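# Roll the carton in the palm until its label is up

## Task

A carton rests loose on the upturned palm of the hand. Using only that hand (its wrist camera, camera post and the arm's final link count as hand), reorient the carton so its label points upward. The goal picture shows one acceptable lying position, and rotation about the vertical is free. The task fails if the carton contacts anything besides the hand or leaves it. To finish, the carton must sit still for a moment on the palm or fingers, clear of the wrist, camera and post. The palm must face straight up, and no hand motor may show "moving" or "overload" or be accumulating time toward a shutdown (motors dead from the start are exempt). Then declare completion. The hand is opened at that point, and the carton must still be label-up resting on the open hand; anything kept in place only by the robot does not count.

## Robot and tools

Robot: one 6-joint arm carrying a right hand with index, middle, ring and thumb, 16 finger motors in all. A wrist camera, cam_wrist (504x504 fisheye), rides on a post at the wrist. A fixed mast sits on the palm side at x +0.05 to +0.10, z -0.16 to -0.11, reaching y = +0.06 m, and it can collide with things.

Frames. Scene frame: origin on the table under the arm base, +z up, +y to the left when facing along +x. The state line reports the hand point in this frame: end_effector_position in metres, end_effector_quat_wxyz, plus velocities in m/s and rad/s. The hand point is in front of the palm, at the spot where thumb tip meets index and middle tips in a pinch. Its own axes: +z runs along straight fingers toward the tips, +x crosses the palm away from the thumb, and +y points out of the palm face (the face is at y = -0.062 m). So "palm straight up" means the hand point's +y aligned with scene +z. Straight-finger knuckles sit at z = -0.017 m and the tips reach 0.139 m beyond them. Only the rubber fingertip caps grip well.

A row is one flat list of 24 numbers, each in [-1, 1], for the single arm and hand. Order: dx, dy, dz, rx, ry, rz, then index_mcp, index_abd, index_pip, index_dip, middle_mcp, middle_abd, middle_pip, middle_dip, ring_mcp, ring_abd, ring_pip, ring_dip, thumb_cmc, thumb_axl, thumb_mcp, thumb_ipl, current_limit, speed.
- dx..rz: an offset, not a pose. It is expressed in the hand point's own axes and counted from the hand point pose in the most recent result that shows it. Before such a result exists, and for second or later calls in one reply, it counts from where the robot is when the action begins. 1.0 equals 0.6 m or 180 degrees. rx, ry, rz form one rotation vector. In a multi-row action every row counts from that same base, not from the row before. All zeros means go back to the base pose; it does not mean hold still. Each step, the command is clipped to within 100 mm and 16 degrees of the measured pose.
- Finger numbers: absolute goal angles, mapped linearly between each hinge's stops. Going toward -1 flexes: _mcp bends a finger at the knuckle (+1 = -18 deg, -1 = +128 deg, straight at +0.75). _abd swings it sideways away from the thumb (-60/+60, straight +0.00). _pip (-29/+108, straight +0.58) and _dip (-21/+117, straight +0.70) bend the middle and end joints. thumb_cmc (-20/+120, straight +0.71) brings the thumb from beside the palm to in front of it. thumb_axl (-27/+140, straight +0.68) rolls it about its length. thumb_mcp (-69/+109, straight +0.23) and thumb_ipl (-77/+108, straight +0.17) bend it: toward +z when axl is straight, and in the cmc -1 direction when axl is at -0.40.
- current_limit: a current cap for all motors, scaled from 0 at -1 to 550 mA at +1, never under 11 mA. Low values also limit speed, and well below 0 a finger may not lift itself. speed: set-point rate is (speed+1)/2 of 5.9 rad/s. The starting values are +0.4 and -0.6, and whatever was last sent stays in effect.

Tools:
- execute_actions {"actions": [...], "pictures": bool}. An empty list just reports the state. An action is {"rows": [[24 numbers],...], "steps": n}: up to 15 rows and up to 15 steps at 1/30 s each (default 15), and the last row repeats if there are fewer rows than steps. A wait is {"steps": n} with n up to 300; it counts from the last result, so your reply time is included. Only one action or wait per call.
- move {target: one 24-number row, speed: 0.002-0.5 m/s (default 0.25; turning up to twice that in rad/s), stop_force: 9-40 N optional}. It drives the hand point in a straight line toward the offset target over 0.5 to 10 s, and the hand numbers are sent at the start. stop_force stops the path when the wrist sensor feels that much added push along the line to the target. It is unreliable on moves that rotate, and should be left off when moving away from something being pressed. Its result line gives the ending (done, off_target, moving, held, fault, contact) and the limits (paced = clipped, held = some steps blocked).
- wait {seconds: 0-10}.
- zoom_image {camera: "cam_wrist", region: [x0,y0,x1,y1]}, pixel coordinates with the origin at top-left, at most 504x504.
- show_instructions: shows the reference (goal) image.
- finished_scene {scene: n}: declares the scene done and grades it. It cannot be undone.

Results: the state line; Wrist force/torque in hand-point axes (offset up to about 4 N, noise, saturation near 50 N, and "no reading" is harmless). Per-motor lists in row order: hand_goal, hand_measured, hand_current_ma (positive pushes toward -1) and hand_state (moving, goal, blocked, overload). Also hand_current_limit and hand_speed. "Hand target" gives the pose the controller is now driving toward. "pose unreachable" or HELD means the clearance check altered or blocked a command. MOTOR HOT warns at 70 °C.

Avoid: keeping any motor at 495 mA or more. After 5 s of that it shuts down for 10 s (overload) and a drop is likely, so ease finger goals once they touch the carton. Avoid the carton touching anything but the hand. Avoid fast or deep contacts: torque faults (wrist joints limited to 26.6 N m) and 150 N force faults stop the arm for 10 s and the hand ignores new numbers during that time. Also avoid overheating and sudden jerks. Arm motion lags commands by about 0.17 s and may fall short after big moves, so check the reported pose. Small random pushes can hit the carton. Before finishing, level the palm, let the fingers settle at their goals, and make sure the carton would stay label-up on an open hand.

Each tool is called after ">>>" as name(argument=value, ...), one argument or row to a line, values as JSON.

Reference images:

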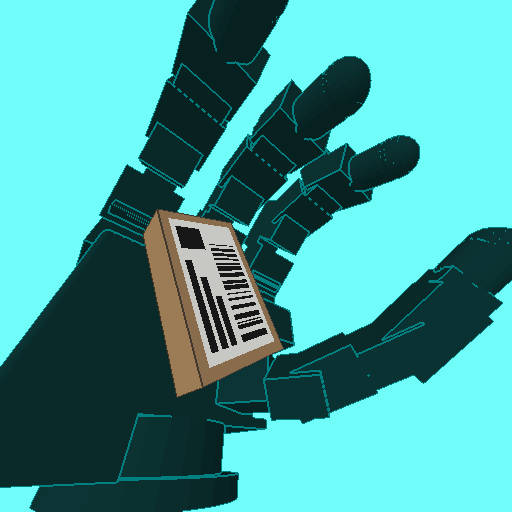

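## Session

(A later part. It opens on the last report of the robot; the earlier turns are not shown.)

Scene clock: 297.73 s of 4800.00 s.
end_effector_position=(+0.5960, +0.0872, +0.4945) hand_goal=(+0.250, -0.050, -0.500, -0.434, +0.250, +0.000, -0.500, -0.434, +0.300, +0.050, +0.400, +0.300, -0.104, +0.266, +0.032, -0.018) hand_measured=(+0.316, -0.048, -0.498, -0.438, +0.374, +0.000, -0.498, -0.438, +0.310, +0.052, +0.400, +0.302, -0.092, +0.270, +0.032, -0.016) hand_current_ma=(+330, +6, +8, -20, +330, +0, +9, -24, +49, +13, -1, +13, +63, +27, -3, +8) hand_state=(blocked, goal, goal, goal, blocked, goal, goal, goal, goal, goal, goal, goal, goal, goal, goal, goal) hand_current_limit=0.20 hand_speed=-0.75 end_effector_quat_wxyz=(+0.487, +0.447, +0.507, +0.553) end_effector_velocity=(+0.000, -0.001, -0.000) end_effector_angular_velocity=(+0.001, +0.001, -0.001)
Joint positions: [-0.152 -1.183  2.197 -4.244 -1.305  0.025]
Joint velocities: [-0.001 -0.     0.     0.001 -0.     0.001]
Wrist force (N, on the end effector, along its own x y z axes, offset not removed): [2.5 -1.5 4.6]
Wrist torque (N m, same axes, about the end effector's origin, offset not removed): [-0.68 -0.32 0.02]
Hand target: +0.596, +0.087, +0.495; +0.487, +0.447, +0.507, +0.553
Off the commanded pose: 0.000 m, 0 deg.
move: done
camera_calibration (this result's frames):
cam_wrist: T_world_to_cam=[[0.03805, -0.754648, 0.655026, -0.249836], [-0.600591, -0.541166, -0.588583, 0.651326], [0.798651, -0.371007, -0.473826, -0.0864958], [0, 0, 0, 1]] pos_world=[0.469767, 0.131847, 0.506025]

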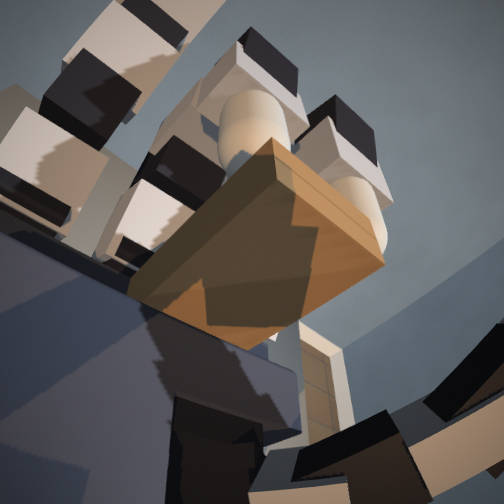

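>>> move(
  target=[0,0,0,0,0,0,0.28,-0.05,-0.5,-0.1,0.32,0,-0.5,-0.1,0.3,0.05,0.4,0.3,-0.104,0.266,0.032,-0.018,0.2,-0.85],
  speed=0.1,
)

Scene clock: 313.43 s of 4800.00 s.
end_effector_position=(+0.5960, +0.0872, +0.4945) hand_goal=(+0.280, -0.050, -0.500, -0.100, +0.320, +0.000, -0.500, -0.100, +0.300, +0.050, +0.400, +0.300, -0.104, +0.266, +0.032, -0.018) hand_measured=(+0.316, -0.048, -0.502, -0.104, +0.374, +0.000, -0.498, -0.104, +0.310, +0.052, +0.400, +0.302, -0.092, +0.270, +0.032, -0.016) hand_current_ma=(+196, +5, -14, -21, +290, +0, +6, -24, +49, +13, -1, +13, +63, +27, -3, +8) hand_state=(blocked, goal, goal, goal, blocked, goal, goal, goal, goal, goal, goal, goal, goal, goal, goal, goal) hand_current_limit=0.20 hand_speed=-0.85 end_effector_quat_wxyz=(+0.487, +0.447, +0.507, +0.553) end_effector_velocity=(-0.000, +0.000, -0.000) end_effector_angular_velocity=(-0.002, -0.001, -0.000)
Joint positions: [-0.152 -1.183  2.197 -4.244 -1.305  0.025]
Joint velocities: [-0.     0.001  0.    -0.002 -0.    -0.002]
Wrist force (N, on the end effector, along its own x y z axes, offset not removed): [2.3 -2.4 2.9]
Wrist torque (N m, same axes, about the end effector's origin, offset not removed): [-0.66 -0.38 0.13]
Hand target: +0.596, +0.087, +0.495; +0.487, +0.447, +0.507, +0.553
Off the commanded pose: 0.000 m, 0 deg.
move: done
camera_calibration (this result's frames):
cam_wrist: T_world_to_cam=[[0.0380498, -0.754648, 0.655026, -0.249836], [-0.600591, -0.541166, -0.588583, 0.651326], [0.798651, -0.371007, -0.473826, -0.0864957], [0, 0, 0, 1]] pos_world=[0.469767, 0.131847, 0.506025]

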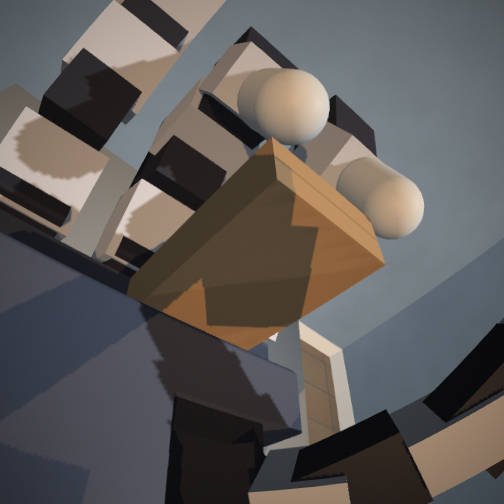

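>>> zoom_image(
  camera="cam_wrist",
  region=[0, 90, 260, 350],
)

Region (0, 90, 260, 350) of cam_wrist's 504x504 image, scaled by 1.938, with more detail than that image has.

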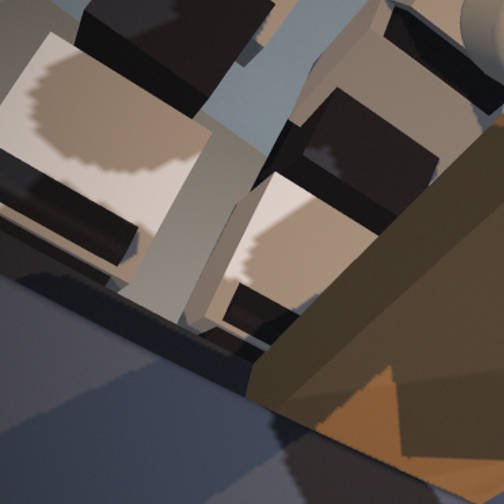

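>>> move(
  target=[0,0,0,0.16,0,0,0.52,-0.05,-0.45,-0.25,0.52,0,-0.45,-0.25,0.3,0.05,0.4,0.3,-0.104,0.266,0.032,-0.018,0.2,-0.6],
  speed=0.12,
)

Scene clock: 375.93 s of 4800.00 s.
end_effector_position=(+0.5962, +0.0871, +0.4945) hand_goal=(+0.520, -0.050, -0.450, -0.250, +0.520, +0.000, -0.450, -0.250, +0.300, +0.050, +0.400, +0.300, -0.104, +0.266, +0.032, -0.018) hand_measured=(+0.528, -0.048, -0.452, -0.248, +0.528, +0.000, -0.452, -0.248, +0.312, +0.052, +0.400, +0.302, -0.092, +0.270, +0.032, -0.016) hand_current_ma=(+40, +5, -9, +11, +40, +0, -9, +13, +59, +13, +1, +13, +63, +27, -3, +8) hand_state=(goal, goal, goal, goal, goal, goal, goal, goal, goal, goal, goal, goal, goal, goal, goal, goal) hand_current_limit=0.20 hand_speed=-0.60 end_effector_quat_wxyz=(+0.361, +0.554, +0.628, +0.410) end_effector_velocity=(+0.000, +0.000, +0.000) end_effector_angular_velocity=(-0.001, +0.009, +0.001)
Joint positions: [-0.17  -1.619  2.264 -3.355 -1.31  -0.117]
Joint velocities: [ 0.001 -0.006 -0.003  0.018 -0.001 -0.002]
Wrist force (N, on the end effector, along its own x y z axes, offset not removed): [0.6 1.1 2.0]
Wrist torque (N m, same axes, about the end effector's origin, offset not removed): [0.01 -0.06 0.16]
Hand target: +0.596, +0.087, +0.494; +0.361, +0.554, +0.629, +0.410
Off the commanded pose: 0.000 m, 0 deg.
move: done
camera_calibration (this result's frames):
cam_wrist: T_world_to_cam=[[0.358106, -0.71349, 0.60224, -0.418123], [-0.799949, -0.567092, -0.196182, 0.578449], [0.481499, -0.411507, -0.773835, 0.254318], [0, 0, 0, 1]] pos_world=[0.490008, 0.134362, 0.562091]

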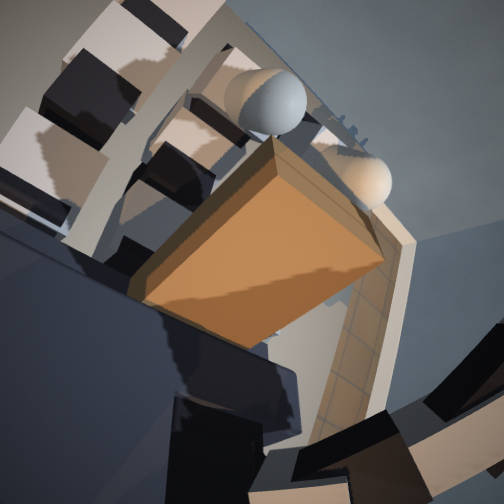

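>>> execute_actions(
  actions=[],
)

Scene clock: 386.17 s of 4800.00 s.
end_effector_position=(+0.5962, +0.0871, +0.4945) hand_goal=(+0.520, -0.050, -0.450, -0.250, +0.520, +0.000, -0.450, -0.250, +0.300, +0.050, +0.400, +0.300, -0.104, +0.266, +0.032, -0.018) hand_measured=(+0.528, -0.048, -0.452, -0.248, +0.528, +0.000, -0.452, -0.248, +0.312, +0.052, +0.400, +0.302, -0.092, +0.270, +0.032, -0.016) hand_current_ma=(+40, +5, -8, +11, +40, +0, -8, +13, +60, +13, +1, +13, +63, +27, -3, +8) hand_state=(goal, goal, goal, goal, goal, goal, goal, goal, goal, goal, goal, goal, goal, goal, goal, goal) hand_current_limit=0.20 hand_speed=-0.60 end_effector_quat_wxyz=(+0.361, +0.554, +0.629, +0.410) end_effector_velocity=(-0.000, -0.000, +0.001) end_effector_angular_velocity=(-0.002, -0.003, +0.000)
Joint positions: [-0.17  -1.619  2.263 -3.353 -1.31  -0.117]
Joint velocities: [-0.    -0.002 -0.    -0.001 -0.    -0.002]
Wrist force (N, on the end effector, along its own x y z axes, offset not removed): [1.8 0.4 0.5]
Wrist torque (N m, same axes, about the end effector's origin, offset not removed): [-0.12 -0.22 0.03]
Hand target: +0.596, +0.087, +0.494; +0.361, +0.554, +0.629, +0.410
Off the commanded pose: 0.000 m, 0 deg.
Steps of this call (steps 1 to 307: nothing new was sent). Readings (end_effector_position | what the end effector reports):
1: (+0.5962, +0.0871, +0.4945) | hand_goal=(+0.520, -0.050, -0.450, -0.250, +0.520, +0.000, -0.450, -0.250, +0.300, +0.050, +0.400, +0.300, -0.104, +0.266, +0.032, -0.018) hand_measured=(+0.528, -0.048, -0.452, -0.248, +0.528, +0.000, -0.452, -0.248, +0.312, +0.052, +0.400, +0.302, -0.092, +0.270, +0.032, -0.016) hand_current_ma=(+40, +5, -9, +11, +40, +0, -9, +13, +59, +13, +1, +13, +63, +27, -3, +8) hand_state=(goal, goal, goal, goal, goal, goal, goal, goal, goal, goal, goal, goal, goal, goal, goal, goal) hand_current_limit=0.20 hand_speed=-0.60
2: (+0.5962, +0.0871, +0.4945) | hand_goal=(+0.520, -0.050, -0.450, -0.250, +0.520, +0.000, -0.450, -0.250, +0.300, +0.050, +0.400, +0.300, -0.104, +0.266, +0.032, -0.018) hand_measured=(+0.528, -0.048, -0.452, -0.248, +0.528, +0.000, -0.452, -0.248, +0.312, +0.052, +0.400, +0.302, -0.092, +0.270, +0.032, -0.016) hand_current_ma=(+40, +5, -9, +11, +40, +0, -9, +13, +59, +13, +1, +13, +63, +27, -3, +8) hand_state=(goal, goal, goal, goal, goal, goal, goal, goal, goal, goal, goal, goal, goal, goal, goal, goal) hand_current_limit=0.20 hand_speed=-0.60
4: (+0.5962, +0.0871, +0.4945) | hand_goal=(+0.520, -0.050, -0.450, -0.250, +0.520, +0.000, -0.450, -0.250, +0.300, +0.050, +0.400, +0.300, -0.104, +0.266, +0.032, -0.018) hand_measured=(+0.528, -0.048, -0.452, -0.248, +0.528, +0.000, -0.452, -0.248, +0.312, +0.052, +0.400, +0.302, -0.092, +0.270, +0.032, -0.016) hand_current_ma=(+40, +5, -9, +11, +40, +0, -9, +13, +59, +13, +1, +13, +63, +27, -3, +8) hand_state=(goal, goal, goal, goal, goal, goal, goal, goal, goal, goal, goal, goal, goal, goal, goal, goal) hand_current_limit=0.20 hand_speed=-0.60
8: (+0.5962, +0.0871, +0.4945) | hand_goal=(+0.520, -0.050, -0.450, -0.250, +0.520, +0.000, -0.450, -0.250, +0.300, +0.050, +0.400, +0.300, -0.104, +0.266, +0.032, -0.018) hand_measured=(+0.528, -0.048, -0.452, -0.248, +0.528, +0.000, -0.452, -0.248, +0.312, +0.052, +0.400, +0.302, -0.092, +0.270, +0.032, -0.016) hand_current_ma=(+40, +5, -9, +11, +40, +0, -9, +13, +59, +13, +1, +13, +63, +27, -3, +8) hand_state=(goal, goal, goal, goal, goal, goal, goal, goal, goal, goal, goal, goal, goal, goal, goal, goal) hand_current_limit=0.20 hand_speed=-0.60
307: the state above
camera_calibration (this result's frames):
cam_wrist: T_world_to_cam=[[0.358648, -0.713417, 0.602004, -0.418334], [-0.80009, -0.567147, -0.195449, 0.5782], [0.480861, -0.41156, -0.774204, 0.254881], [0, 0, 0, 1]] pos_world=[0.490084, 0.134376, 0.562177]

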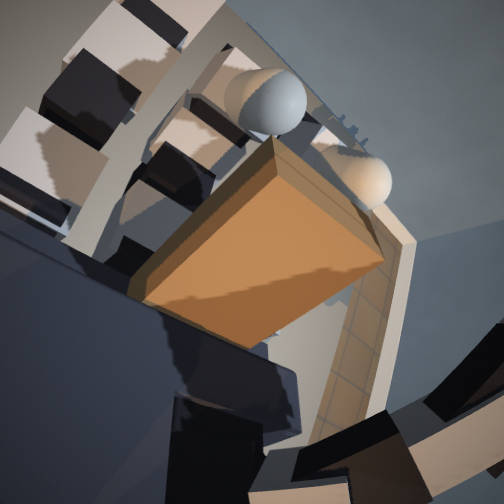

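>>> move(
  target=[0,0,0,-0.189,0,0, 0.52,-0.05,-0.45,-0.25, 0.52,0,-0.45,-0.25, 0.3,0.05,0.4,0.3, -0.104,0.266,0.032,-0.018, 0.2,-0.6],
  speed=0.12,
)

Scene clock: 413.90 s of 4800.00 s.
end_effector_position=(+0.5960, +0.0872, +0.4945) hand_goal=(+0.520, -0.050, -0.450, -0.250, +0.520, +0.000, -0.450, -0.250, +0.300, +0.050, +0.400, +0.300, -0.104, +0.266, +0.032, -0.018) hand_measured=(+0.528, -0.048, -0.452, -0.248, +0.528, +0.000, -0.452, -0.248, +0.312, +0.052, +0.400, +0.302, -0.092, +0.270, +0.032, -0.016) hand_current_ma=(+41, +5, -8, +11, +40, +0, -8, +13, +60, +13, +2, +13, +63, +27, -3, +8) hand_state=(goal, goal, goal, goal, goal, goal, goal, goal, goal, goal, goal, goal, goal, goal, goal, goal) hand_current_limit=0.20 hand_speed=-0.60 end_effector_quat_wxyz=(+0.507, +0.425, +0.481, +0.576) end_effector_velocity=(+0.001, -0.000, -0.000) end_effector_angular_velocity=(+0.000, -0.010, -0.001)
Joint positions: [-0.144 -1.109  2.149 -4.363 -1.316  0.048]
Joint velocities: [ 0.001  0.01  -0.008 -0.012 -0.002  0.001]
Wrist force (N, on the end effector, along its own x y z axes, offset not removed): [1.7 -4.1 4.2]
Wrist torque (N m, same axes, about the end effector's origin, offset not removed): [-0.89 -0.50 -0.01]
Hand target: +0.596, +0.087, +0.495; +0.507, +0.424, +0.481, +0.576
Off the commanded pose: 0.000 m, 0 deg.
move: done
camera_calibration (this result's frames):
cam_wrist: T_world_to_cam=[[-0.0202096, -0.762137, 0.6471, -0.21052], [-0.545423, -0.534034, -0.646005, 0.646179], [0.837917, -0.365999, -0.404894, -0.144408], [0, 0, 0, 1]] pos_world=[0.469188, 0.131782, 0.495192]

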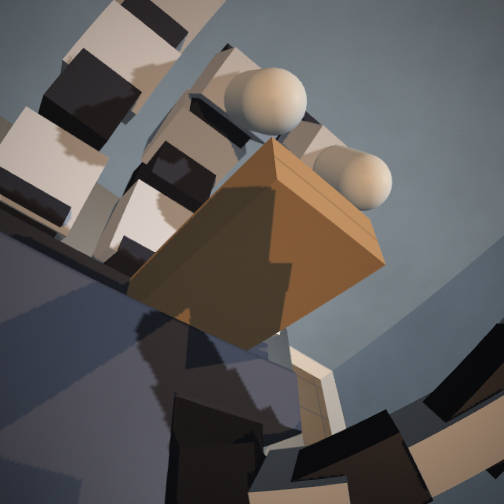

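>>> move(
  target=[0,0,0,0,0,0, 0.9,-0.05,0.5,0.6, 0.9,0,0.5,0.6, 0.3,0.05,0.4,0.3, -0.104,0.266,0.032,-0.018, 0.2,-0.6],
  speed=0.05,
)

Scene clock: 417.53 s of 4800.00 s.
end_effector_position=(+0.5960, +0.0872, +0.4945) hand_goal=(+0.900, -0.050, +0.500, +0.600, +0.900, +0.000, +0.500, +0.600, +0.300, +0.050, +0.400, +0.300, -0.104, +0.266, +0.032, -0.018) hand_measured=(+0.910, -0.048, +0.500, +0.598, +0.910, +0.000, +0.500, +0.598, +0.312, +0.052, +0.400, +0.302, -0.092, +0.270, +0.032, -0.016) hand_current_ma=(+54, +5, +3, -11, +54, +0, +3, -12, +60, +13, +2, +13, +63, +27, -3, +8) hand_state=(goal, goal, goal, goal, goal, goal, goal, goal, goal, goal, goal, goal, goal, goal, goal, goal) hand_current_limit=0.20 hand_speed=-0.60 end_effector_quat_wxyz=(+0.507, +0.425, +0.481, +0.576) end_effector_velocity=(-0.000, +0.000, -0.000) end_effector_angular_velocity=(-0.001, -0.001, -0.000)
Joint positions: [-0.144 -1.109  2.149 -4.363 -1.316  0.048]
Joint velocities: [ 0.     0.     0.    -0.001 -0.    -0.001]
Wrist force (N, on the end effector, along its own x y z axes, offset not removed): [2.3 1.1 -0.4]
Wrist torque (N m, same axes, about the end effector's origin, offset not removed): [0.10 -0.28 0.11]
Hand target: +0.596, +0.087, +0.495; +0.507, +0.425, +0.481, +0.576
Off the commanded pose: 0.000 m, 0 deg.
move: done
camera_calibration (this result's frames):
cam_wrist: T_world_to_cam=[[-0.0202079, -0.762137, 0.6471, -0.210521], [-0.545424, -0.534034, -0.646004, 0.646179], [0.837917, -0.365998, -0.404896, -0.144408], [0, 0, 0, 1]] pos_world=[0.469189, 0.131783, 0.495192]

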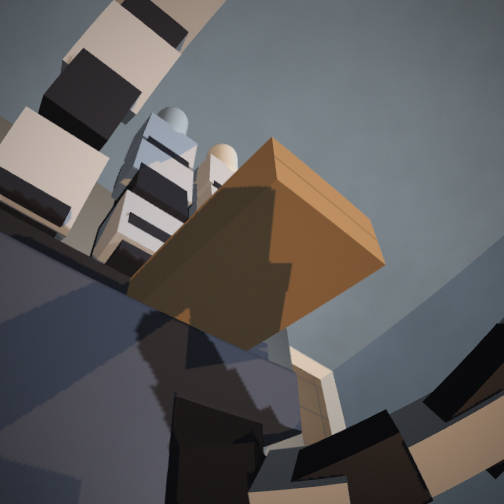

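>>> move(
  target=[0,0,0,0,0,0, 0.9,-0.05,0.5,0.6, 0.9,0,0.5,0.6, 0.1,0.7,0.3,0.5, -0.104,0.266,0.032,-0.018, 0.2,-0.6],
  speed=0.05,
)

Scene clock: 430.97 s of 4800.00 s.
end_effector_position=(+0.5960, +0.0872, +0.4945) hand_goal=(+0.900, -0.050, +0.500, +0.600, +0.900, +0.000, +0.500, +0.600, +0.100, +0.700, +0.300, +0.500, -0.104, +0.266, +0.032, -0.018) hand_measured=(+0.910, -0.048, +0.500, +0.598, +0.910, +0.000, +0.500, +0.598, +0.118, +0.700, +0.304, +0.498, -0.092, +0.270, +0.032, -0.016) hand_current_ma=(+54, +5, +3, -11, +54, +0, +3, -12, +95, +0, +23, -14, +63, +27, -3, +8) hand_state=(goal, goal, goal, goal, goal, goal, goal, goal, goal, goal, goal, goal, goal, goal, goal, goal) hand_current_limit=0.20 hand_speed=-0.60 end_effector_quat_wxyz=(+0.507, +0.425, +0.481, +0.576) end_effector_velocity=(+0.000, +0.000, -0.000) end_effector_angular_velocity=(+0.000, +0.001, +0.001)
Joint positions: [-0.144 -1.109  2.149 -4.363 -1.316  0.048]
Joint velocities: [-0.    -0.001  0.     0.002  0.001  0.   ]
Wrist force (N, on the end effector, along its own x y z axes, offset not removed): [5.5 -2.3 1.4]
Wrist torque (N m, same axes, about the end effector's origin, offset not removed): [-0.22 -0.57 0.09]
Hand target: +0.596, +0.087, +0.495; +0.507, +0.425, +0.481, +0.576
Off the commanded pose: 0.000 m, 0 deg.
move: done
camera_calibration (this result's frames):
cam_wrist: T_world_to_cam=[[-0.0202087, -0.762137, 0.6471, -0.210521], [-0.545423, -0.534034, -0.646004, 0.646179], [0.837917, -0.365998, -0.404895, -0.144408], [0, 0, 0, 1]] pos_world=[0.469188, 0.131782, 0.495192]

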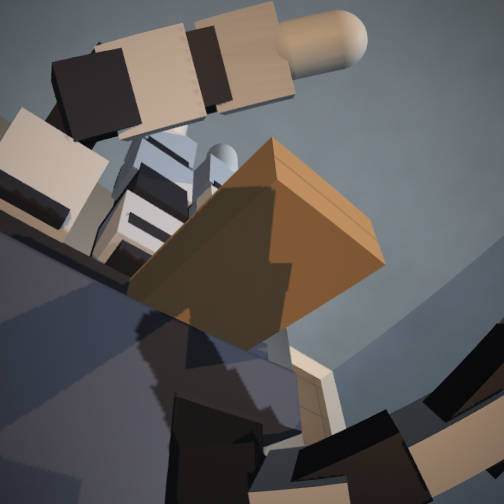

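>>> move(
  target=[0,0,0,0,0,0, 0.9,-0.05,0.5,0.6, 0.9,0,0.5,0.6, -0.3,0.75,0.3,0.5, -0.104,0.266,0.032,-0.018, 0.2,-0.7],
  speed=0.05,
)

Scene clock: 434.30 s of 4800.00 s.
end_effector_position=(+0.5960, +0.0872, +0.4945) hand_goal=(+0.900, -0.050, +0.500, +0.600, +0.900, +0.000, +0.500, +0.600, -0.300, +0.750, +0.300, +0.500, -0.104, +0.266, +0.032, -0.018) hand_measured=(+0.910, -0.048, +0.500, +0.598, +0.910, +0.000, +0.500, +0.598, -0.292, +0.750, +0.302, +0.498, -0.092, +0.270, +0.032, -0.016) hand_current_ma=(+54, +5, +3, -11, +54, +0, +3, -12, +46, +4, +12, -13, +63, +27, -3, +8) hand_state=(goal, goal, goal, goal, goal, goal, goal, goal, goal, goal, goal, goal, goal, goal, goal, goal) hand_current_limit=0.20 hand_speed=-0.70 end_effector_quat_wxyz=(+0.507, +0.425, +0.481, +0.576) end_effector_velocity=(+0.000, -0.000, +0.000) end_effector_angular_velocity=(+0.001, -0.001, -0.000)
Joint positions: [-0.144 -1.109  2.149 -4.363 -1.316  0.048]
Joint velocities: [ 0.    -0.    -0.001  0.    -0.     0.001]
Wrist force (N, on the end effector, along its own x y z axes, offset not removed): [3.0 -2.5 1.5]
Wrist torque (N m, same axes, about the end effector's origin, offset not removed): [-0.54 -0.50 0.19]
Hand target: +0.596, +0.087, +0.495; +0.507, +0.425, +0.481, +0.576
Off the commanded pose: 0.000 m, 0 deg.
move: done
camera_calibration (this result's frames):
cam_wrist: T_world_to_cam=[[-0.0202087, -0.762137, 0.6471, -0.210521], [-0.545424, -0.534034, -0.646004, 0.646179], [0.837917, -0.365998, -0.404895, -0.144408], [0, 0, 0, 1]] pos_world=[0.469189, 0.131782, 0.495192]

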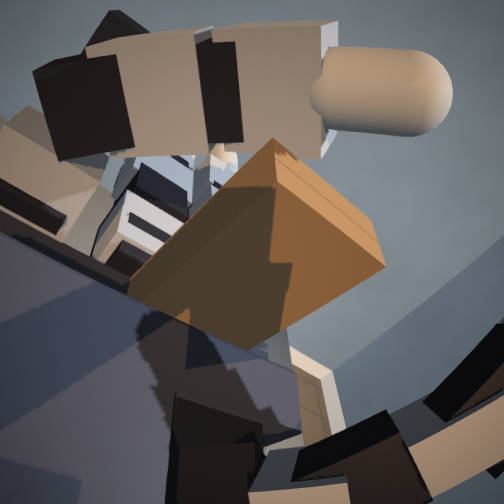

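>>> move(
  target=[0,0,0,0,0,0, 0.9,-0.05,0.5,0.6, 0.9,0,0.5,0.6, -0.5,0.75,0.3,0.5, -0.104,0.266,0.032,-0.018, 0.2,-0.75],
  speed=0.05,
)

Scene clock: 438.23 s of 4800.00 s.
end_effector_position=(+0.5960, +0.0872, +0.4945) hand_goal=(+0.900, -0.050, +0.500, +0.600, +0.900, +0.000, +0.500, +0.600, -0.500, +0.750, +0.300, +0.500, -0.104, +0.266, +0.032, -0.018) hand_measured=(+0.910, -0.048, +0.500, +0.598, +0.910, +0.000, +0.500, +0.598, -0.312, +0.746, +0.310, +0.500, -0.092, +0.270, +0.032, -0.016) hand_current_ma=(+54, +5, +3, -11, +54, +0, +3, -12, +330, -15, +59, +0, +63, +27, -3, +8) hand_state=(goal, goal, goal, goal, goal, goal, goal, goal, blocked, goal, goal, goal, goal, goal, goal, goal) hand_current_limit=0.20 hand_speed=-0.75 end_effector_quat_wxyz=(+0.507, +0.425, +0.481, +0.576) end_effector_velocity=(+0.001, +0.000, -0.002) end_effector_angular_velocity=(+0.002, +0.005, +0.001)
Joint positions: [-0.144 -1.109  2.149 -4.363 -1.316  0.048]
Joint velocities: [0.    0.002 0.    0.003 0.    0.002]
Wrist force (N, on the end effector, along its own x y z axes, offset not removed): [2.4 -0.7 0.6]
Wrist torque (N m, same axes, about the end effector's origin, offset not removed): [-0.19 -0.27 0.23]
Hand target: +0.596, +0.087, +0.495; +0.507, +0.425, +0.481, +0.576
Off the commanded pose: 0.000 m, 0 deg.
move: done
camera_calibration (this result's frames):
cam_wrist: T_world_to_cam=[[-0.0202083, -0.762137, 0.6471, -0.210521], [-0.545423, -0.534034, -0.646004, 0.646179], [0.837917, -0.365998, -0.404896, -0.144408], [0, 0, 0, 1]] pos_world=[0.469189, 0.131782, 0.495192]

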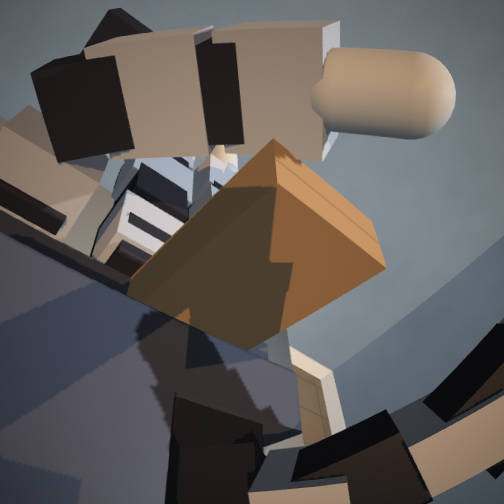

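>>> zoom_image(
  camera="cam_wrist",
  region=[80, 40, 400, 360],
)

>>> move(
  target=[0,0,0,0,0,0, 0.9,-0.05,0.5,0.6, 0.9,0,0.5,0.6, -0.2,0.75,0.3,0.5, -0.104,0.266,0.032,-0.018, 0.2,-0.7],
  speed=0.05,
)

Region (80, 40, 400, 360) of cam_wrist's 504x504 image, scaled by 1.575, with more detail than that image has.

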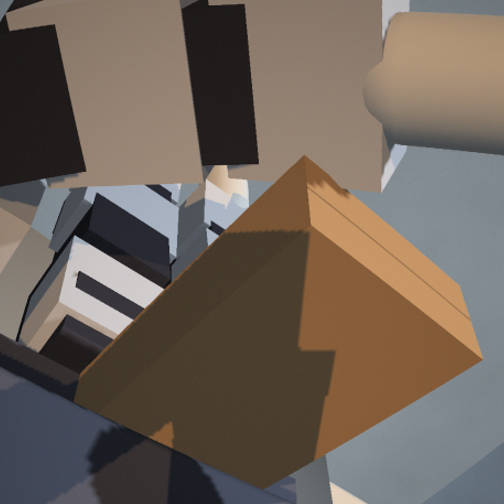

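Scene clock: 445.30 s of 4800.00 s.
end_effector_position=(+0.5960, +0.0872, +0.4945) hand_goal=(+0.900, -0.050, +0.500, +0.600, +0.900, +0.000, +0.500, +0.600, -0.200, +0.750, +0.300, +0.500, -0.104, +0.266, +0.032, -0.018) hand_measured=(+0.910, -0.048, +0.500, +0.598, +0.910, +0.000, +0.500, +0.598, -0.200, +0.750, +0.302, +0.500, -0.092, +0.270, +0.032, -0.016) hand_current_ma=(+54, +5, +3, -11, +54, +0, +3, -12, -3, +4, +14, +0, +63, +27, -3, +8) hand_state=(goal, goal, goal, goal, goal, goal, goal, goal, goal, goal, goal, goal, goal, goal, goal, goal) hand_current_limit=0.20 hand_speed=-0.70 end_effector_quat_wxyz=(+0.507, +0.425, +0.481, +0.576) end_effector_velocity=(-0.000, +0.000, +0.001) end_effector_angular_velocity=(-0.001, -0.002, +0.000)
Joint positions: [-0.144 -1.109  2.149 -4.363 -1.316  0.048]
Joint velocities: [ 0.    -0.002 -0.001  0.001 -0.    -0.001]
Wrist force (N, on the end effector, along its own x y z axes, offset not removed): [5.1 0.8 3.9]
Wrist torque (N m, same axes, about the end effector's origin, offset not removed): [-0.32 -0.77 0.52]
Hand target: +0.596, +0.087, +0.495; +0.507, +0.425, +0.481, +0.576
Off the commanded pose: 0.000 m, 0 deg.
move: done
camera_calibration (this result's frames):
cam_wrist: T_world_to_cam=[[-0.0202086, -0.762137, 0.6471, -0.210521], [-0.545424, -0.534034, -0.646004, 0.646179], [0.837917, -0.365998, -0.404896, -0.144408], [0, 0, 0, 1]] pos_world=[0.469189, 0.131782, 0.495192]

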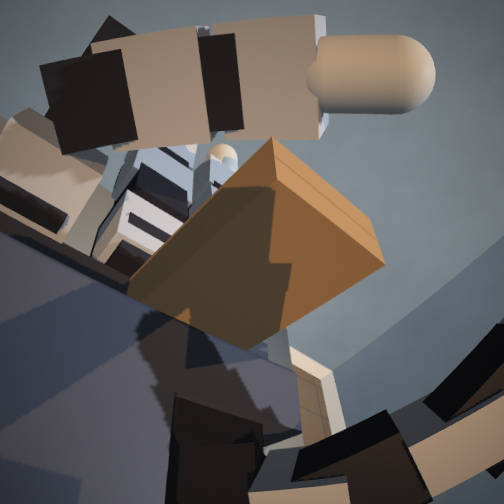

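>>> move(
  target=[0,0,0,0.19,0,0, 0.9,-0.05,0.55,-0.5, 0.9,0,0.55,-0.5, 0.3,0.05,0.4,0.3, -0.104,0.266,0.032,-0.018, 0.2,-0.6],
  speed=0.1,
)

Scene clock: 508.63 s of 4800.00 s.
end_effector_position=(+0.5962, +0.0871, +0.4945) hand_goal=(+0.900, -0.050, +0.550, -0.500, +0.900, +0.000, +0.550, -0.500, +0.300, +0.050, +0.400, +0.300, -0.104, +0.266, +0.032, -0.018) hand_measured=(+0.910, -0.048, +0.550, -0.498, +0.910, +0.000, +0.550, -0.496, +0.312, +0.054, +0.400, +0.302, -0.092, +0.270, +0.032, -0.016) hand_current_ma=(+54, +5, +3, +16, +54, +0, +3, +19, +59, +14, +1, +14, +63, +27, -3, +8) hand_state=(goal, goal, goal, goal, goal, goal, goal, goal, goal, goal, goal, goal, goal, goal, goal, goal) hand_current_limit=0.20 hand_speed=-0.60 end_effector_quat_wxyz=(+0.360, +0.555, +0.629, +0.409) end_effector_velocity=(+0.000, -0.000, +0.001) end_effector_angular_velocity=(-0.002, +0.008, -0.000)
Joint positions: [-0.17  -1.622  2.263 -3.347 -1.31  -0.118]
Joint velocities: [-0.    -0.008 -0.004  0.02  -0.001 -0.003]
Wrist force (N, on the end effector, along its own x y z axes, offset not removed): [7.6 2.1 -1.1]
Wrist torque (N m, same axes, about the end effector's origin, offset not removed): [0.56 -0.68 0.68]
Hand target: +0.596, +0.087, +0.494; +0.360, +0.555, +0.629, +0.408
Off the commanded pose: 0.000 m, 0 deg.
move: done
camera_calibration (this result's frames):
cam_wrist: T_world_to_cam=[[0.360527, -0.713173, 0.60117, -0.419042], [-0.800708, -0.567216, -0.192701, 0.577177], [0.478422, -0.411887, -0.775539, 0.257018], [0, 0, 0, 1]] pos_world=[0.490263, 0.134397, 0.562466]

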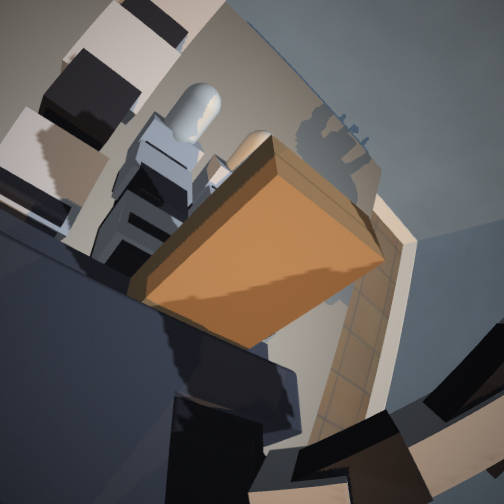

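>>> move(
  target=[0,0,0,0.02,0,0, 1.0,-0.05,0.5,-0.5, 1.0,0,0.5,-0.5, 0.3,0.05,0.4,0.3, -0.104,0.266,0.032,-0.018, 0.2,-0.6],
  speed=0.05,
)

Scene clock: 513.47 s of 4800.00 s.
end_effector_position=(+0.5962, +0.0871, +0.4945) hand_goal=(+1.000, -0.050, +0.500, -0.500, +1.000, +0.000, +0.500, -0.500, +0.300, +0.050, +0.400, +0.300, -0.104, +0.266, +0.032, -0.018) hand_measured=(+1.000, -0.048, +0.508, -0.498, +1.000, +0.000, +0.508, -0.496, +0.312, +0.054, +0.400, +0.302, -0.092, +0.270, +0.032, -0.016) hand_current_ma=(+1, +5, +38, +16, +1, +0, +38, +19, +60, +14, +2, +14, +63, +27, -3, +8) hand_state=(goal, goal, goal, goal, goal, goal, goal, goal, goal, goal, goal, goal, goal, goal, goal, goal) hand_current_limit=0.20 hand_speed=-0.60 end_effector_quat_wxyz=(+0.343, +0.565, +0.642, +0.389) end_effector_velocity=(-0.000, +0.000, +0.000) end_effector_angular_velocity=(-0.002, +0.010, +0.001)
Joint positions: [-0.169 -1.663  2.244 -3.224 -1.319 -0.134]
Joint velocities: [ 0.001 -0.007 -0.003  0.02  -0.001 -0.003]
Wrist force (N, on the end effector, along its own x y z axes, offset not removed): [2.1 -0.1 1.8]
Wrist torque (N m, same axes, about the end effector's origin, offset not removed): [-0.12 -0.45 0.34]
Hand target: +0.596, +0.087, +0.494; +0.342, +0.566, +0.642, +0.389
Off the commanded pose: 0.000 m, 0 deg.
move: done
camera_calibration (this result's frames):
cam_wrist: T_world_to_cam=[[0.396916, -0.708487, 0.583528, -0.432422], [-0.810855, -0.568558, -0.138766, 0.556683], [0.430083, -0.418078, -0.80015, 0.298532], [0, 0, 0, 1]] pos_world=[0.494631, 0.134951, 0.568449]

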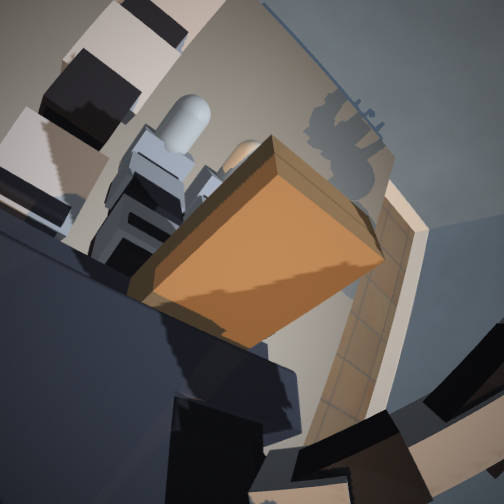

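>>> move(
  target=[0,0,0,-0.181,0,0, 0.62,-0.05,0.5,-0.58, 0.62,0,0.5,-0.58, 0.3,0.05,0.4,0.3, -0.104,0.266,0.032,-0.018, 0.2,-0.6],
  speed=0.12,
)

>>> move(
  target=[0,0,0,0,0,0, 0.55,-0.05,-0.97,-0.58, 0.55,0,-0.97,-0.58, 0.3,0.05,0.4,0.3, -0.104,0.266,0.032,-0.018, 0.2,-0.6],
  speed=0.05,
)

Scene clock: 576.20 s of 4800.00 s.
end_effector_position=(+0.5960, +0.0872, +0.4945) hand_goal=(+0.620, -0.050, +0.500, -0.580, +0.620, +0.000, +0.500, -0.580, +0.300, +0.050, +0.400, +0.300, -0.104, +0.266, +0.032, -0.018) hand_measured=(+0.644, -0.048, +0.508, -0.578, +0.644, +0.000, +0.508, -0.576, +0.312, +0.054, +0.400, +0.302, -0.092, +0.270, +0.032, -0.016) hand_current_ma=(+133, +5, +37, +13, +132, +0, +37, +15, +61, +14, +2, +14, +63, +27, -3, +8) hand_state=(blocked, goal, goal, goal, blocked, goal, goal, goal, goal, goal, goal, goal, goal, goal, goal, goal) hand_current_limit=0.20 hand_speed=-0.60 end_effector_quat_wxyz=(+0.487, +0.447, +0.507, +0.553) end_effector_velocity=(+0.000, -0.000, -0.001) end_effector_angular_velocity=(+0.001, -0.011, -0.001)
Joint positions: [-0.152 -1.183  2.198 -4.244 -1.305  0.025]
Joint velocities: [ 0.     0.011 -0.005 -0.016 -0.001  0.002]
Wrist force (N, on the end effector, along its own x y z axes, offset not removed): [0.6 2.4 0.1]
Wrist torque (N m, same axes, about the end effector's origin, offset not removed): [0.49 -0.18 0.21]
Hand target: +0.596, +0.087, +0.495; +0.487, +0.447, +0.506, +0.554
Off the commanded pose: 0.000 m, 0 deg.
move: done
camera_calibration (this result's frames):
cam_wrist: T_world_to_cam=[[0.0381287, -0.754629, 0.655043, -0.249858], [-0.600662, -0.541182, -0.588496, 0.651257], [0.798594, -0.37102, -0.473911, -0.0863955], [0, 0, 0, 1]] pos_world=[0.469707, 0.131844, 0.505986]

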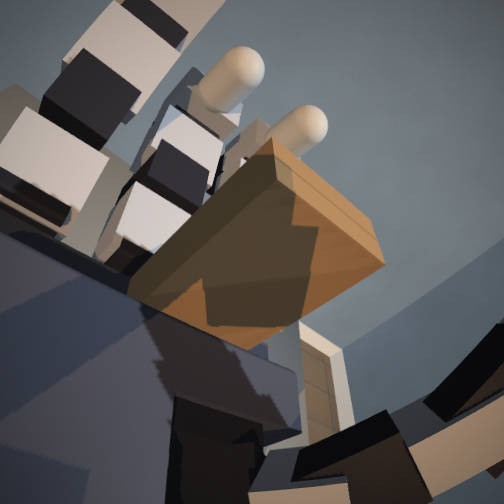

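Scene clock: 577.97 s of 4800.00 s.
end_effector_position=(+0.5960, +0.0872, +0.4945) hand_goal=(+0.550, -0.050, -0.970, -0.580, +0.550, +0.000, -0.970, -0.580, +0.300, +0.050, +0.400, +0.300, -0.104, +0.266, +0.032, -0.018) hand_measured=(+0.568, -0.048, -0.970, -0.578, +0.570, +0.000, -0.924, -0.576, +0.312, +0.054, +0.400, +0.302, -0.092, +0.270, +0.032, -0.016) hand_current_ma=(+94, +5, +5, +11, +106, +0, +238, +23, +61, +14, +2, +14, +63, +27, -3, +8) hand_state=(goal, goal, goal, goal, goal, goal, blocked, goal, goal, goal, goal, goal, goal, goal, goal, goal) hand_current_limit=0.20 hand_speed=-0.60 end_effector_quat_wxyz=(+0.487, +0.447, +0.507, +0.553) end_effector_velocity=(-0.000, -0.000, +0.000) end_effector_angular_velocity=(-0.000, -0.001, -0.001)
Joint positions: [-0.152 -1.183  2.198 -4.244 -1.305  0.025]
Joint velocities: [-0.001 -0.     0.001 -0.001 -0.    -0.   ]
Wrist force (N, on the end effector, along its own x y z axes, offset not removed): [-0.3 1.7 4.5]
Wrist torque (N m, same axes, about the end effector's origin, offset not removed): [-0.45 -0.12 0.08]
Hand target: +0.596, +0.087, +0.494; +0.487, +0.447, +0.507, +0.553
Off the commanded pose: 0.000 m, 0 deg.
move: done
camera_calibration (this result's frames):
cam_wrist: T_world_to_cam=[[0.0381305, -0.754629, 0.655043, -0.249859], [-0.600661, -0.541184, -0.588495, 0.651257], [0.798594, -0.371019, -0.473912, -0.0863953], [0, 0, 0, 1]] pos_world=[0.469707, 0.131845, 0.505986]

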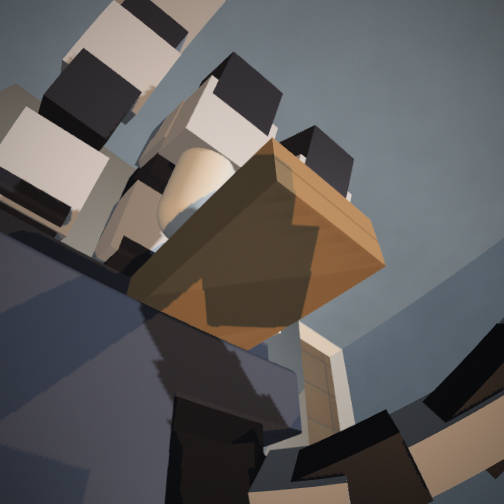

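>>> zoom_image(
  camera="cam_wrist",
  region=[90, 60, 390, 360],
)

Region (90, 60, 390, 360) of cam_wrist's 504x504 image, scaled by 1.680, with more detail than that image has.

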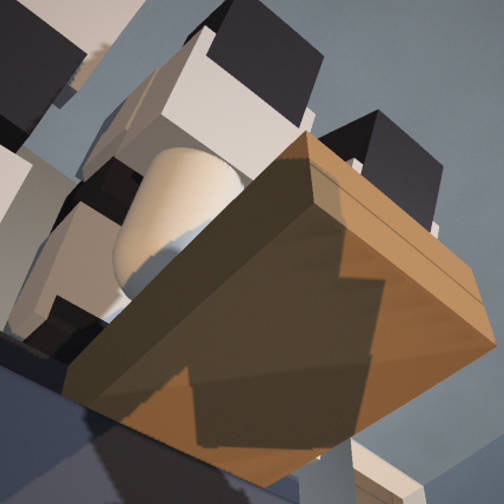

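>>> move(
  target=[0,0,0,0,0,0, 0.68,0.35,-0.97,-0.6, 0.68,-0.35,-0.97,-0.6, 0.3,-0.1,0.4,0.3, -0.104,0.266,0.032,-0.018, 0.2,-0.6],
  speed=0.05,
)

>>> move(
  target=[0,0,0,0,0,0, 0.52,0.35,-0.97,-0.6, 0.52,-0.35,-0.97,-0.6, 0.3,-0.1,0.4,0.3, -0.104,0.266,0.032,-0.018, 0.2,-0.6],
  speed=0.05,
)

Scene clock: 593.33 s of 4800.00 s.
end_effector_position=(+0.5960, +0.0872, +0.4945) hand_goal=(+0.680, +0.350, -0.970, -0.600, +0.680, -0.350, -0.970, -0.600, +0.300, -0.100, +0.400, +0.300, -0.104, +0.266, +0.032, -0.018) hand_measured=(+0.686, +0.346, -0.970, -0.598, +0.686, -0.346, -0.968, -0.598, +0.312, -0.098, +0.400, +0.302, -0.092, +0.270, +0.032, -0.016) hand_current_ma=(+28, -16, +5, +11, +28, +14, +7, +13, +61, +12, +2, +14, +63, +27, -3, +8) hand_state=(goal, goal, goal, goal, goal, goal, goal, goal, goal, goal, goal, goal, goal, goal, goal, goal) hand_current_limit=0.20 hand_speed=-0.60 end_effector_quat_wxyz=(+0.487, +0.447, +0.507, +0.553) end_effector_velocity=(-0.000, -0.000, -0.000) end_effector_angular_velocity=(+0.001, +0.000, -0.001)
Joint positions: [-0.152 -1.183  2.198 -4.244 -1.305  0.025]
Joint velocities: [-0.001  0.     0.    -0.    -0.     0.001]
Wrist force (N, on the end effector, along its own x y z axes, offset not removed): [4.2 -1.1 2.0]
Wrist torque (N m, same axes, about the end effector's origin, offset not removed): [-0.43 -0.44 0.33]
Hand target: +0.596, +0.087, +0.494; +0.487, +0.447, +0.507, +0.553
Off the commanded pose: 0.000 m, 0 deg.
move: done
camera_calibration (this result's frames):
cam_wrist: T_world_to_cam=[[0.0381291, -0.754629, 0.655043, -0.249859], [-0.600662, -0.541183, -0.588495, 0.651257], [0.798594, -0.37102, -0.473912, -0.0863953], [0, 0, 0, 1]] pos_world=[0.469707, 0.131844, 0.505986]

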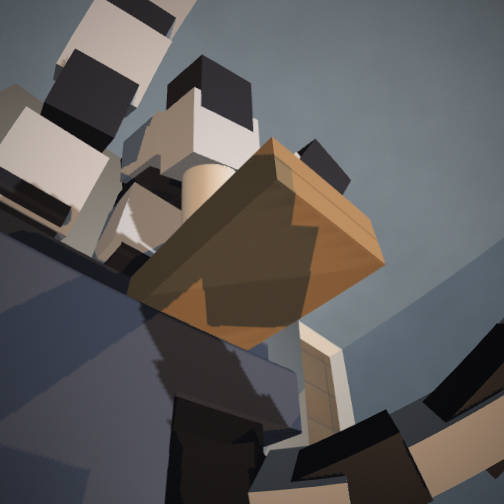

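Scene clock: 593.83 s of 4800.00 s.
end_effector_position=(+0.5960, +0.0872, +0.4945) hand_goal=(+0.520, +0.350, -0.970, -0.600, +0.520, -0.350, -0.970, -0.600, +0.300, -0.100, +0.400, +0.300, -0.104, +0.266, +0.032, -0.018) hand_measured=(+0.536, +0.346, -0.970, -0.598, +0.536, -0.346, -0.970, -0.598, +0.312, -0.098, +0.400, +0.302, -0.092, +0.270, +0.032, -0.016) hand_current_ma=(+91, -16, +5, +11, +90, +14, +5, +13, +61, +12, +2, +14, +63, +27, -3, +8) hand_state=(goal, goal, goal, goal, goal, goal, goal, goal, goal, goal, goal, goal, goal, goal, goal, goal) hand_current_limit=0.20 hand_speed=-0.60 end_effector_quat_wxyz=(+0.487, +0.447, +0.507, +0.553) end_effector_velocity=(-0.000, +0.000, +0.000) end_effector_angular_velocity=(-0.001, -0.001, -0.000)
Joint positions: [-0.152 -1.183  2.198 -4.244 -1.305  0.025]
Joint velocities: [ 0.     0.    -0.    -0.001 -0.    -0.001]
Wrist force (N, on the end effector, along its own x y z axes, offset not removed): [3.3 -1.9 -0.7]
Wrist torque (N m, same axes, about the end effector's origin, offset not removed): [-0.21 -0.42 0.10]
Hand target: +0.596, +0.087, +0.494; +0.487, +0.447, +0.507, +0.553
Off the commanded pose: 0.000 m, 0 deg.
move: done
camera_calibration (this result's frames):
cam_wrist: T_world_to_cam=[[0.0381289, -0.754629, 0.655043, -0.249859], [-0.600662, -0.541182, -0.588496, 0.651257], [0.798594, -0.37102, -0.473912, -0.0863952], [0, 0, 0, 1]] pos_world=[0.469707, 0.131844, 0.505986]

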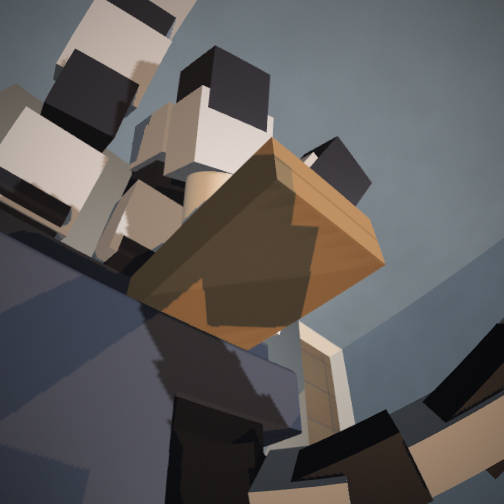

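>>> move(
  target=[0,0,0,0,0,0, 0.52,0.35,-0.97,-0.35, 0.52,-0.35,-0.97,-0.35, 0.3,-0.1,0.4,0.3, -0.104,0.266,0.032,-0.018, 0.2,-0.85],
  speed=0.05,
)

Scene clock: 596.63 s of 4800.00 s.
end_effector_position=(+0.5960, +0.0872, +0.4945) hand_goal=(+0.520, +0.350, -0.970, -0.350, +0.520, -0.350, -0.970, -0.350, +0.300, -0.100, +0.400, +0.300, -0.104, +0.266, +0.032, -0.018) hand_measured=(+0.540, +0.346, -0.980, -0.550, +0.538, -0.346, -0.978, -0.554, +0.312, -0.098, +0.400, +0.302, -0.092, +0.270, +0.032, -0.016) hand_current_ma=(+104, -18, -55, -330, +92, +15, -43, -330, +61, +12, +2, +14, +63, +27, -3, +8) hand_state=(goal, goal, goal, blocked, goal, goal, goal, blocked, goal, goal, goal, goal, goal, goal, goal, goal) hand_current_limit=0.20 hand_speed=-0.85 end_effector_quat_wxyz=(+0.487, +0.447, +0.507, +0.553) end_effector_velocity=(+0.000, -0.000, +0.001) end_effector_angular_velocity=(-0.000, -0.001, -0.001)
Joint positions: [-0.152 -1.183  2.198 -4.244 -1.305  0.025]
Joint velocities: [-0.    -0.001 -0.001  0.    -0.    -0.   ]
Wrist force (N, on the end effector, along its own x y z axes, offset not removed): [4.6 3.0 1.6]
Wrist torque (N m, same axes, about the end effector's origin, offset not removed): [0.14 -0.63 0.59]
Hand target: +0.596, +0.087, +0.494; +0.487, +0.447, +0.507, +0.553
Off the commanded pose: 0.000 m, 0 deg.
move: done
camera_calibration (this result's frames):
cam_wrist: T_world_to_cam=[[0.038129, -0.754629, 0.655042, -0.249858], [-0.600662, -0.541182, -0.588496, 0.651257], [0.798594, -0.37102, -0.473912, -0.0863953], [0, 0, 0, 1]] pos_world=[0.469707, 0.131844, 0.505986]

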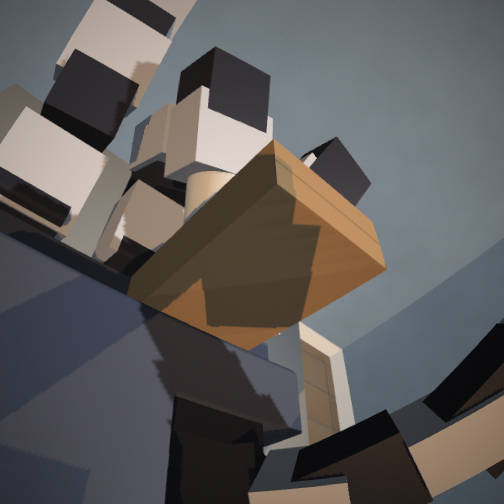

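>>> move(
  target=[0,0,0,0,0,0, 0.56,0.18,-0.95,-0.55, 0.56,-0.18,-0.95,-0.55, 0.3,-0.1,0.4,0.3, -0.104,0.266,0.032,-0.018, 0.2,-0.7],
  speed=0.05,
)

>>> move(
  target=[0,0,0,0,0,0, 0.56,0.18,-0.95,-0.3, 0.56,-0.18,-0.95,-0.3, 0.3,-0.1,0.4,0.3, -0.104,0.266,0.032,-0.018, 0.2,-0.85],
  speed=0.05,
)

Scene clock: 615.57 s of 4800.00 s.
end_effector_position=(+0.5960, +0.0872, +0.4945) hand_goal=(+0.560, +0.180, -0.950, -0.550, +0.560, -0.180, -0.950, -0.550, +0.300, -0.100, +0.400, +0.300, -0.104, +0.266, +0.032, -0.018) hand_measured=(+0.572, +0.210, -0.954, -0.554, +0.572, -0.214, -0.954, -0.556, +0.312, -0.098, +0.400, +0.302, -0.092, +0.270, +0.032, -0.016) hand_current_ma=(+64, +129, -21, -20, +68, -146, -23, -27, +61, +12, +2, +14, +63, +27, -3, +8) hand_state=(goal, blocked, goal, goal, goal, blocked, goal, goal, goal, goal, goal, goal, goal, goal, goal, goal) hand_current_limit=0.20 hand_speed=-0.70 end_effector_quat_wxyz=(+0.487, +0.447, +0.507, +0.553) end_effector_velocity=(-0.001, +0.000, +0.002) end_effector_angular_velocity=(-0.002, -0.005, +0.001)
Joint positions: [-0.152 -1.183  2.198 -4.244 -1.305  0.025]
Joint velocities: [ 0.    -0.002 -0.    -0.002  0.001 -0.001]
Wrist force (N, on the end effector, along its own x y z axes, offset not removed): [3.3 2.0 1.6]
Wrist torque (N m, same axes, about the end effector's origin, offset not removed): [-0.12 -0.44 0.22]
Hand target: +0.596, +0.087, +0.494; +0.487, +0.447, +0.507, +0.553
Off the commanded pose: 0.000 m, 0 deg.
move: done
camera_calibration (this result's frames):
cam_wrist: T_world_to_cam=[[0.03813, -0.754629, 0.655042, -0.249859], [-0.600663, -0.541182, -0.588495, 0.651257], [0.798593, -0.37102, -0.473913, -0.0863945], [0, 0, 0, 1]] pos_world=[0.469707, 0.131844, 0.505986]

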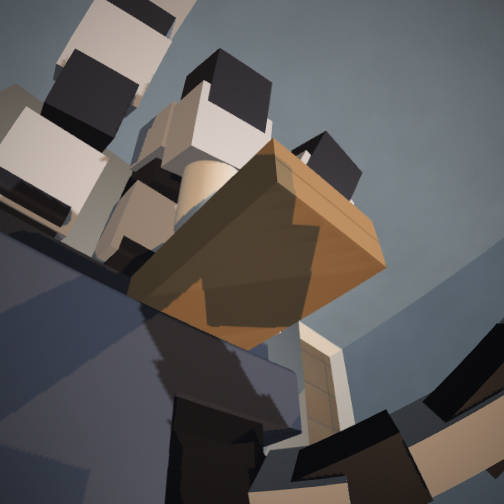

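Scene clock: 616.07 s of 4800.00 s.
end_effector_position=(+0.5960, +0.0872, +0.4945) hand_goal=(+0.560, +0.180, -0.950, -0.300, +0.560, -0.180, -0.950, -0.300, +0.300, -0.100, +0.400, +0.300, -0.104, +0.266, +0.032, -0.018) hand_measured=(+0.578, +0.208, -0.966, -0.528, +0.578, -0.212, -0.962, -0.536, +0.312, -0.098, +0.400, +0.302, -0.092, +0.270, +0.032, -0.016) hand_current_ma=(+100, +126, -79, -330, +92, -141, -63, -330, +61, +12, +2, +14, +63, +27, -3, +8) hand_state=(goal, blocked, goal, blocked, goal, blocked, goal, blocked, goal, goal, goal, goal, goal, goal, goal, goal) hand_current_limit=0.20 hand_speed=-0.85 end_effector_quat_wxyz=(+0.487, +0.447, +0.507, +0.553) end_effector_velocity=(+0.000, -0.000, -0.001) end_effector_angular_velocity=(+0.002, +0.002, +0.000)
Joint positions: [-0.152 -1.183  2.198 -4.244 -1.305  0.025]
Joint velocities: [-0.     0.     0.001  0.001  0.     0.001]
Wrist force (N, on the end effector, along its own x y z axes, offset not removed): [2.1 0.1 4.0]
Wrist torque (N m, same axes, about the end effector's origin, offset not removed): [-0.25 -0.28 0.24]
Hand target: +0.596, +0.087, +0.494; +0.487, +0.447, +0.507, +0.553
Off the commanded pose: 0.000 m, 0 deg.
move: done
camera_calibration (this result's frames):
cam_wrist: T_world_to_cam=[[0.0381299, -0.754629, 0.655042, -0.249859], [-0.600663, -0.541182, -0.588495, 0.651257], [0.798593, -0.37102, -0.473913, -0.0863945], [0, 0, 0, 1]] pos_world=[0.469707, 0.131844, 0.505986]

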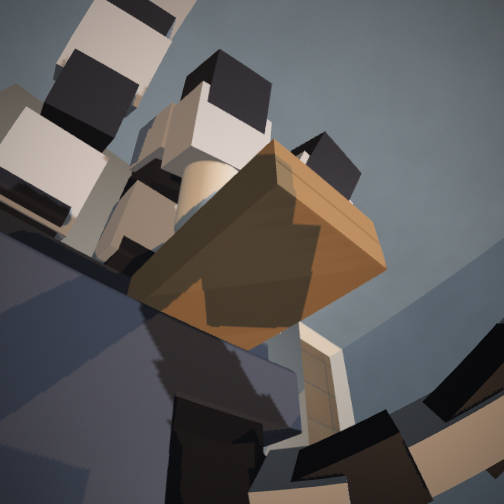

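>>> move(
  target=[0,0,0,0,0,0, 0.56,0.2,-0.8,-0.35, 0.56,-0.2,-0.8,-0.35, 0.3,-0.1,0.4,0.3, -0.104,0.266,0.032,-0.018, 0.2,-0.88],
  speed=0.05,
)

Scene clock: 622.73 s of 4800.00 s.
end_effector_position=(+0.5960, +0.0872, +0.4945) hand_goal=(+0.560, +0.200, -0.800, -0.350, +0.560, -0.200, -0.800, -0.350, +0.300, -0.100, +0.400, +0.300, -0.104, +0.266, +0.032, -0.018) hand_measured=(+0.578, +0.204, -0.806, -0.354, +0.578, -0.204, -0.806, -0.354, +0.312, -0.098, +0.400, +0.302, -0.092, +0.270, +0.032, -0.016) hand_current_ma=(+98, +17, -28, -21, +93, -15, -28, -24, +61, +12, +2, +14, +63, +27, -3, +8) hand_state=(goal, goal, goal, goal, goal, goal, goal, goal, goal, goal, goal, goal, goal, goal, goal, goal) hand_current_limit=0.20 hand_speed=-0.88 end_effector_quat_wxyz=(+0.487, +0.447, +0.507, +0.553) end_effector_velocity=(+0.000, +0.000, +0.001) end_effector_angular_velocity=(-0.001, -0.001, +0.000)
Joint positions: [-0.152 -1.183  2.198 -4.244 -1.305  0.025]
Joint velocities: [ 0.001 -0.    -0.001  0.    -0.    -0.001]
Wrist force (N, on the end effector, along its own x y z axes, offset not removed): [4.3 -1.8 2.5]
Wrist torque (N m, same axes, about the end effector's origin, offset not removed): [-0.41 -0.42 0.26]
Hand target: +0.596, +0.087, +0.494; +0.487, +0.447, +0.507, +0.553
Off the commanded pose: 0.000 m, 0 deg.
move: done
camera_calibration (this result's frames):
cam_wrist: T_world_to_cam=[[0.0381298, -0.754629, 0.655042, -0.249859], [-0.600663, -0.541182, -0.588495, 0.651257], [0.798593, -0.37102, -0.473913, -0.0863946], [0, 0, 0, 1]] pos_world=[0.469707, 0.131844, 0.505986]

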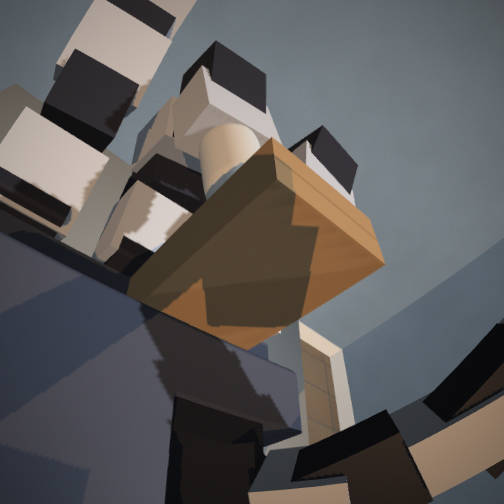

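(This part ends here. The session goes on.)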